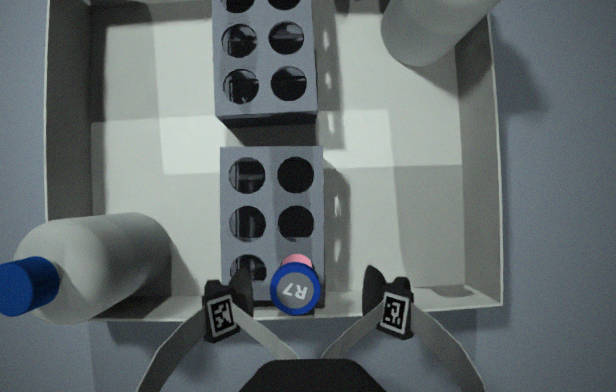

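>>> {"fn": "execute_actions", "kwargs": {"actions": [{"r1":{"base":{"strafe_m":0.012},"joints":{"arm_m":0.516}}}], "cameras": []}}

>>> {"fn": "execute_actions", "kwargs": {"actions": [{"r1":{"joints":{"lift_m":0.965}}}], "cameras": []}}

>>> {"fn": "execute_actions", "kwargs": {"actions": [{"r1":{"joints":{"gripper_m":0.02}}}], "cameras": []}}

>>> {"fn": "execute_actions", "kwargs": {"actions": [{"r1":{"joints":{"lift_m":1.2}}}], "cameras": []}}

>>> {"fn": "execute_actions", "kwargs": {"actions": [{"r1":{"base":{"strafe_m":0.38},"joints":{"arm_m":0.471,"wrist_roll_rad":0}}}], "cameras": []}}

>>> {"fn": "execute_actions", "kwargs": {"actions": [{"r1":{"joints":{"lift_m":1.04}}}], "cameras": ["r1_wrist_camera"]}}

Scene clock: 239.53 s.
r1.base_odometry: x=-1.575 y=+0.578 heading=+1.770 (m, m, rad; r1's odometry frame)
r1.turned_by_wheels: +0.000 (rad since the last result)
r1.turned_by_imu: +0.001 (rad since the last result)
r1.base_tilt: forward=-0.2 right=-0.1 (deg)
r1.lidar_m: 0.29 0.30 0.42 4.13 2.53 1.79 1.67 1.70 2.31 1.34 0.44 0.29
r1.base_status: done
r1.joint_positions: lift_m=+1.030 arm_m=+0.515 wrist_yaw_rad=+0.000 wrist_pitch_rad=+1.570 wrist_roll_rad=+1.569 gripper_m=+0.060
r1.joint_status: all done
r1.motor_effort: lift_m=+18(18) arm_m=+6(6) wrist_yaw_rad=-1(1) wrist_pitch_rad=+1(1) wrist_roll_rad=+2(1) gripper_m=+1(2) wheel_0=+0(9) wheel_1=+1(7) wheel_2=+0(0) (%)
r1.hand_pose: x=+0.6860 y=-0.0874 z=+0.9199 quat_wxyz=(+0.501, +0.500, +0.500, -0.499) (m; r1's base frame)
r1.wrist_depth_mm: 343 379 379 351 377 349 389 / 345 377 379 351 382 384 387 / 347 377 379 382 382 384 387 / 325 377 379 375 384 379 389 / 227 274 377 322 384 382 392 / 379 377 202 382 202 387 387 / 377 379 379 149 387 387 387
r2.base_odometry: x=+0.000 y=+0.000 heading=+0.000 (m, m, rad; r2's odometry frame)
r2.turned_by_wheels: +0.000 (rad since the last result)
r2.turned_by_imu: +0.000 (rad since the last result)
r2.base_tilt: forward=+0.2 right=-0.7 (deg)
r2.lidar_m: 1.03 1.04 1.87 2.08 1.25 1.08 1.07 1.29 2.33 3.11 3.64 3.63
r2.base_status: not commanded
r2.joint_positions: lift_m=+0.400 arm_m=-0.002 wrist_yaw_rad=+0.001 wrist_pitch_rad=+0.004 wrist_roll_rad=+0.012 gripper_m=+0.057
r2.joint_status: not commanded
r2.motor_effort: lift_m=+23(23) arm_m=+0(0) wrist_yaw_rad=-2(2) wrist_pitch_rad=-9(9) wrist_roll_rad=-1(1) gripper_m=+0(3) wheel_0=+0(0) wheel_1=+0(0) wheel_2=+0(0) (%)
r2.hand_pose: x=+0.4571 y=-0.0873 z=+0.5768 quat_wxyz=(+1.000, +0.006, +0.002, +0.000) (m; r2's base frame)
r2.wrist_depth_mm: - - - - - - - / - - - - - - - / 931 842 1182 - - - - / - - - - - - - / - - - - - - - / 1808 1537 198 1921 191 - - / 960 891 1336 107 1366 1229 1464
pictures: none
No camera images: the call's "cameras" was empty. Leave "cameras" out to get every camera's image.

Scene clock: 240.73 s.
r1.base_odometry: x=-1.575 y=+0.578 heading=+1.770 (m, m, rad; r1's odometry frame)
r1.turned_by_wheels: +0.000 (rad since the last result)
r1.turned_by_imu: +0.000 (rad since the last result)
r1.base_tilt: forward=-0.2 right=-0.1 (deg)
r1.lidar_m: 0.29 0.29 0.41 4.14 2.51 1.79 1.67 1.72 2.29 1.34 0.45 0.30
r1.base_status: not commanded
r1.joint_positions: lift_m=+0.965 arm_m=+0.515 wrist_yaw_rad=+0.000 wrist_pitch_rad=+1.570 wrist_roll_rad=+1.569 gripper_m=+0.060
r1.joint_status: all done
r1.motor_effort: lift_m=+18(19) arm_m=+7(7) wrist_yaw_rad=+0(1) wrist_pitch_rad=+0(0) wrist_roll_rad=+1(2) gripper_m=-3(3) wheel_0=-1(1) wheel_1=+1(1) wheel_2=-1(1) (%)
r1.hand_pose: x=+0.6860 y=-0.0874 z=+0.8549 quat_wxyz=(+0.501, +0.500, +0.500, -0.499) (m; r1's base frame)
r1.wrist_depth_mm: 306 314 283 289 317 314 257 / 307 312 310 312 317 319 263 / 307 314 310 256 319 319 267 / 274 314 310 255 317 317 270 / 185 274 309 255 319 319 256 / 189 265 202 195 202 291 273 / 314 315 315 149 319 322 324
r2.base_odometry: x=+0.000 y=+0.000 heading=+0.000 (m, m, rad; r2's odometry frame)
r2.turned_by_wheels: +0.000 (rad since the last result)
r2.turned_by_imu: +0.000 (rad since the last result)
r2.base_tilt: forward=+0.3 right=-0.8 (deg)
r2.lidar_m: 1.03 1.06 1.87 2.12 1.24 1.09 1.09 1.27 2.30 3.11 3.66 3.61
r2.base_status: not commanded
r2.joint_positions: lift_m=+0.400 arm_m=-0.002 wrist_yaw_rad=+0.001 wrist_pitch_rad=+0.004 wrist_roll_rad=+0.012 gripper_m=+0.057
r2.joint_status: not commanded
r2.motor_effort: lift_m=+23(23) arm_m=+0(0) wrist_yaw_rad=-2(2) wrist_pitch_rad=-8(8) wrist_roll_rad=+1(1) gripper_m=-5(5) wheel_0=+0(0) wheel_1=+0(0) wheel_2=+0(0) (%)
r2.hand_pose: x=+0.4571 y=-0.0873 z=+0.5768 quat_wxyz=(+1.000, +0.006, +0.002, +0.000) (m; r2's base frame)
r2.wrist_depth_mm: - - - - - - - / - - - - - - - / 931 842 1182 - - - - / - - - - - - - / - - - - - - - / 1756 1618 198 1983 191 - - / 960 904 1336 107 1336 1255 1464
pictures: none
No camera images: the call's "cameras" was empty. Leave "cameras" out to get every camera's image.

Scene clock: 241.93 s.
r1.base_odometry: x=-1.575 y=+0.578 heading=+1.770 (m, m, rad; r1's odometry frame)
r1.turned_by_wheels: +0.000 (rad since the last result)
r1.turned_by_imu: +0.000 (rad since the last result)
r1.base_tilt: forward=-0.1 right=-0.2 (deg)
r1.lidar_m: 0.29 0.30 0.41 4.13 2.51 1.78 1.67 1.73 2.31 1.35 0.44 0.30
r1.base_status: not commanded
r1.joint_positions: lift_m=+0.965 arm_m=+0.515 wrist_yaw_rad=+0.000 wrist_pitch_rad=+1.570 wrist_roll_rad=+1.569 gripper_m=+0.020
r1.joint_status: all done
r1.motor_effort: lift_m=+18(18) arm_m=+7(7) wrist_yaw_rad=+0(2) wrist_pitch_rad=+0(1) wrist_roll_rad=+1(1) gripper_m=-10(8) wheel_0=-1(1) wheel_1=+1(1) wheel_2=+0(1) (%)
r1.hand_pose: x=+0.6860 y=-0.0874 z=+0.8549 quat_wxyz=(+0.501, +0.500, +0.500, -0.499) (m; r1's base frame)
r1.wrist_depth_mm: 304 312 283 289 317 312 257 / 306 314 309 314 317 317 263 / 306 314 309 255 317 319 267 / 273 312 309 255 317 319 270 / 185 274 309 255 317 317 257 / 189 266 209 191 195 294 272 / 314 315 317 154 320 320 322
r2.base_odometry: x=+0.000 y=+0.000 heading=+0.000 (m, m, rad; r2's odometry frame)
r2.turned_by_wheels: +0.000 (rad since the last result)
r2.turned_by_imu: +0.000 (rad since the last result)
r2.base_tilt: forward=+0.4 right=-0.5 (deg)
r2.lidar_m: 1.02 1.04 1.85 2.11 1.24 1.07 1.07 1.27 2.32 3.11 3.66 3.62
r2.base_status: not commanded
r2.joint_positions: lift_m=+0.400 arm_m=-0.002 wrist_yaw_rad=+0.001 wrist_pitch_rad=+0.004 wrist_roll_rad=+0.012 gripper_m=+0.057
r2.joint_status: not commanded
r2.motor_effort: lift_m=+23(23) arm_m=-1(0) wrist_yaw_rad=-2(3) wrist_pitch_rad=-8(9) wrist_roll_rad=+0(3) gripper_m=-2(1) wheel_0=+0(0) wheel_1=+0(0) wheel_2=+0(0) (%)
r2.hand_pose: x=+0.4571 y=-0.0873 z=+0.5768 quat_wxyz=(+1.000, +0.006, +0.002, +0.000) (m; r2's base frame)
r2.wrist_depth_mm: - - - - - - - / 1308 - - - - - - / 931 842 1160 - - - - / - - - - - - - / - - - - - - - / 1808 1576 198 1863 192 - - / 960 891 1308 107 1366 1255 1464
pictures: none
No camera images: the call's "cameras" was empty. Leave "cameras" out to get every camera's image.

Scene clock: 244.00 s.
r1.base_odometry: x=-1.575 y=+0.578 heading=+1.770 (m, m, rad; r1's odometry frame)
r1.turned_by_wheels: +0.000 (rad since the last result)
r1.turned_by_imu: +0.001 (rad since the last result)
r1.base_tilt: forward=-0.2 right=-0.1 (deg)
r1.lidar_m: 0.29 0.29 0.43 4.15 2.52 1.80 1.69 1.75 2.31 1.38 0.45 0.30
r1.base_status: not commanded
r1.joint_positions: lift_m=+1.199 arm_m=+0.515 wrist_yaw_rad=+0.000 wrist_pitch_rad=+1.570 wrist_roll_rad=+1.569 gripper_m=+0.020
r1.joint_status: all done
r1.motor_effort: lift_m=+23(25) arm_m=+7(7) wrist_yaw_rad=-2(2) wrist_pitch_rad=-1(0) wrist_roll_rad=+1(1) gripper_m=-9(9) wheel_0=-1(0) wheel_1=+1(1) wheel_2=-1(1) (%)
r1.hand_pose: x=+0.6860 y=-0.0874 z=+1.0889 quat_wxyz=(+0.501, +0.500, +0.500, -0.499) (m; r1's base frame)
r1.wrist_depth_mm: 544 549 530 525 413 559 1366 / 549 544 549 544 530 559 1336 / 544 549 549 549 549 559 1336 / 549 549 549 544 554 559 1025 / 544 544 549 488 554 564 1118 / 549 549 210 191 195 554 842 / 1308 544 559 153 554 559 946
r2.base_odometry: x=+0.000 y=+0.000 heading=+0.000 (m, m, rad; r2's odometry frame)
r2.turned_by_wheels: +0.000 (rad since the last result)
r2.turned_by_imu: +0.000 (rad since the last result)
r2.base_tilt: forward=+0.2 right=-0.6 (deg)
r2.lidar_m: 1.02 1.05 1.86 2.11 1.24 1.07 1.07 1.28 2.30 3.12 3.66 3.62
r2.base_status: not commanded
r2.joint_positions: lift_m=+0.400 arm_m=-0.002 wrist_yaw_rad=+0.001 wrist_pitch_rad=+0.004 wrist_roll_rad=+0.012 gripper_m=+0.057
r2.joint_status: not commanded
r2.motor_effort: lift_m=+23(23) arm_m=+0(0) wrist_yaw_rad=-2(2) wrist_pitch_rad=-8(9) wrist_roll_rad=+0(1) gripper_m=-2(1) wheel_0=+0(0) wheel_1=+0(0) wheel_2=+0(0) (%)
r2.hand_pose: x=+0.4571 y=-0.0873 z=+0.5768 quat_wxyz=(+1.000, +0.006, +0.002, +0.000) (m; r2's base frame)
r2.wrist_depth_mm: - - - - - - - / - - - - - - - / 917 842 1182 - - - - / - - - - - - - / - - - - - - - / 1808 1537 198 1863 191 - - / 976 891 1336 107 1397 1255 1430
pictures: none
No camera images: the call's "cameras" was empty. Leave "cameras" out to get every camera's image.

Scene clock: 246.60 s.
r1.base_odometry: x=-1.948 y=+0.503 heading=+1.770 (m, m, rad; r1's odometry frame)
r1.turned_by_wheels: +0.000 (rad since the last result)
r1.turned_by_imu: +0.000 (rad since the last result)
r1.base_tilt: forward=-0.1 right=-0.1 (deg)
r1.lidar_m: 0.25 0.27 3.94 3.76 2.54 1.76 1.70 1.75 2.32 1.33 0.41 0.29
r1.base_status: done
r1.joint_positions: lift_m=+1.199 arm_m=+0.472 wrist_yaw_rad=+0.000 wrist_pitch_rad=+1.570 wrist_roll_rad=+0.001 gripper_m=+0.020
r1.joint_status: all done
r1.motor_effort: lift_m=+23(23) arm_m=-7(6) wrist_yaw_rad=+0(2) wrist_pitch_rad=-1(1) wrist_roll_rad=-3(8) gripper_m=-5(7) wheel_0=+0(7) wheel_1=+0(13) wheel_2=+0(1) (%)
r1.hand_pose: x=+0.6433 y=-0.0874 z=+1.0889 quat_wxyz=(+0.707, +0.000, +0.707, +0.000) (m; r1's base frame)
r1.wrist_depth_mm: 1336 549 549 549 554 554 554 / 1336 549 554 549 554 554 517 / 1308 549 549 549 549 554 535 / 1336 544 549 559 554 554 521 / 1336 1308 554 549 554 559 525 / 1336 1308 209 191 195 549 539 / 1336 1336 559 153 559 559 559
r2.base_odometry: x=+0.000 y=+0.000 heading=+0.000 (m, m, rad; r2's odometry frame)
r2.turned_by_wheels: +0.000 (rad since the last result)
r2.turned_by_imu: +0.000 (rad since the last result)
r2.base_tilt: forward=+0.2 right=-0.6 (deg)
r2.lidar_m: 1.01 1.05 1.87 2.12 1.24 1.08 1.09 1.25 2.31 3.11 3.65 3.62
r2.base_status: not commanded
r2.joint_positions: lift_m=+0.400 arm_m=-0.002 wrist_yaw_rad=+0.001 wrist_pitch_rad=+0.004 wrist_roll_rad=+0.012 gripper_m=+0.057
r2.joint_status: not commanded
r2.motor_effort: lift_m=+23(23) arm_m=+0(0) wrist_yaw_rad=-3(2) wrist_pitch_rad=-9(8) wrist_roll_rad=+1(2) gripper_m=-6(1) wheel_0=+0(0) wheel_1=+0(0) wheel_2=+0(0) (%)
r2.hand_pose: x=+0.4571 y=-0.0873 z=+0.5768 quat_wxyz=(+1.000, +0.006, +0.002, +0.000) (m; r2's base frame)
r2.wrist_depth_mm: - - - - - - - / - - - - - - - / 946 854 1160 - - - - / - - - - - - - / - - - - - - - / 1756 1537 197 1618 191 - - / 976 904 1308 107 1397 1255 1430
pictures: none
No camera images: the call's "cameras" was empty. Leave "cameras" out to get every camera's image.

Scene clock: 248.33 s.
r1.base_odometry: x=-1.948 y=+0.503 heading=+1.770 (m, m, rad; r1's odometry frame)
r1.turned_by_wheels: +0.000 (rad since the last result)
r1.turned_by_imu: +0.001 (rad since the last result)
r1.base_tilt: forward=-0.1 right=+0.0 (deg)
r1.lidar_m: 0.27 0.29 3.97 3.76 2.52 1.77 1.69 1.74 2.32 1.34 0.41 0.29
r1.base_status: not commanded
r1.joint_positions: lift_m=+1.040 arm_m=+0.472 wrist_yaw_rad=+0.000 wrist_pitch_rad=+1.570 wrist_roll_rad=+0.001 gripper_m=+0.020
r1.joint_status: all done
r1.motor_effort: lift_m=+18(21) arm_m=-7(7) wrist_yaw_rad=-1(1) wrist_pitch_rad=+0(1) wrist_roll_rad=-3(2) gripper_m=-7(9) wheel_0=+0(0) wheel_1=+0(0) wheel_2=-1(1) (%)
r1.hand_pose: x=+0.6433 y=-0.0874 z=+0.9299 quat_wxyz=(+0.707, +0.000, +0.707, +0.000) (m; r1's base frame)
r1.wrist_depth_mm: 1160 392 392 394 392 392 394 / 1138 389 392 394 394 394 394 / 1160 389 392 394 392 392 397 / 1138 394 387 334 394 394 397 / 1182 394 334 332 394 394 394 / 1160 394 209 191 195 394 394 / 1160 394 394 153 394 397 399
r2.base_odometry: x=+0.000 y=+0.000 heading=+0.000 (m, m, rad; r2's odometry frame)
r2.turned_by_wheels: +0.000 (rad since the last result)
r2.turned_by_imu: +0.000 (rad since the last result)
r2.base_tilt: forward=+0.3 right=-0.7 (deg)
r2.lidar_m: 1.04 1.05 1.88 2.12 1.23 1.08 1.07 1.29 2.30 3.11 3.66 3.62
r2.base_status: not commanded
r2.joint_positions: lift_m=+0.400 arm_m=-0.002 wrist_yaw_rad=+0.001 wrist_pitch_rad=+0.004 wrist_roll_rad=+0.012 gripper_m=+0.057
r2.joint_status: not commanded
r2.motor_effort: lift_m=+23(23) arm_m=+0(0) wrist_yaw_rad=-1(2) wrist_pitch_rad=-8(10) wrist_roll_rad=-1(0) gripper_m=-3(0) wheel_0=+0(0) wheel_1=+0(0) wheel_2=+0(0) (%)
r2.hand_pose: x=+0.4571 y=-0.0873 z=+0.5768 quat_wxyz=(+1.000, +0.006, +0.002, +0.000) (m; r2's base frame)
r2.wrist_depth_mm: - - - - - - - / - - - - - - - / 931 842 1160 - - - - / - - - - - - - / - - - - - - - / 1756 1576 198 1661 191 - - / 960 904 1336 107 1366 1229 1430
pictures: r1_wrist_camera
Images, in order (width x height): r1_wrist_camera 616x392.

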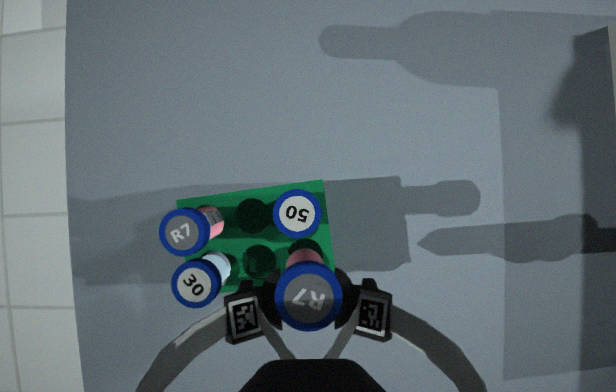

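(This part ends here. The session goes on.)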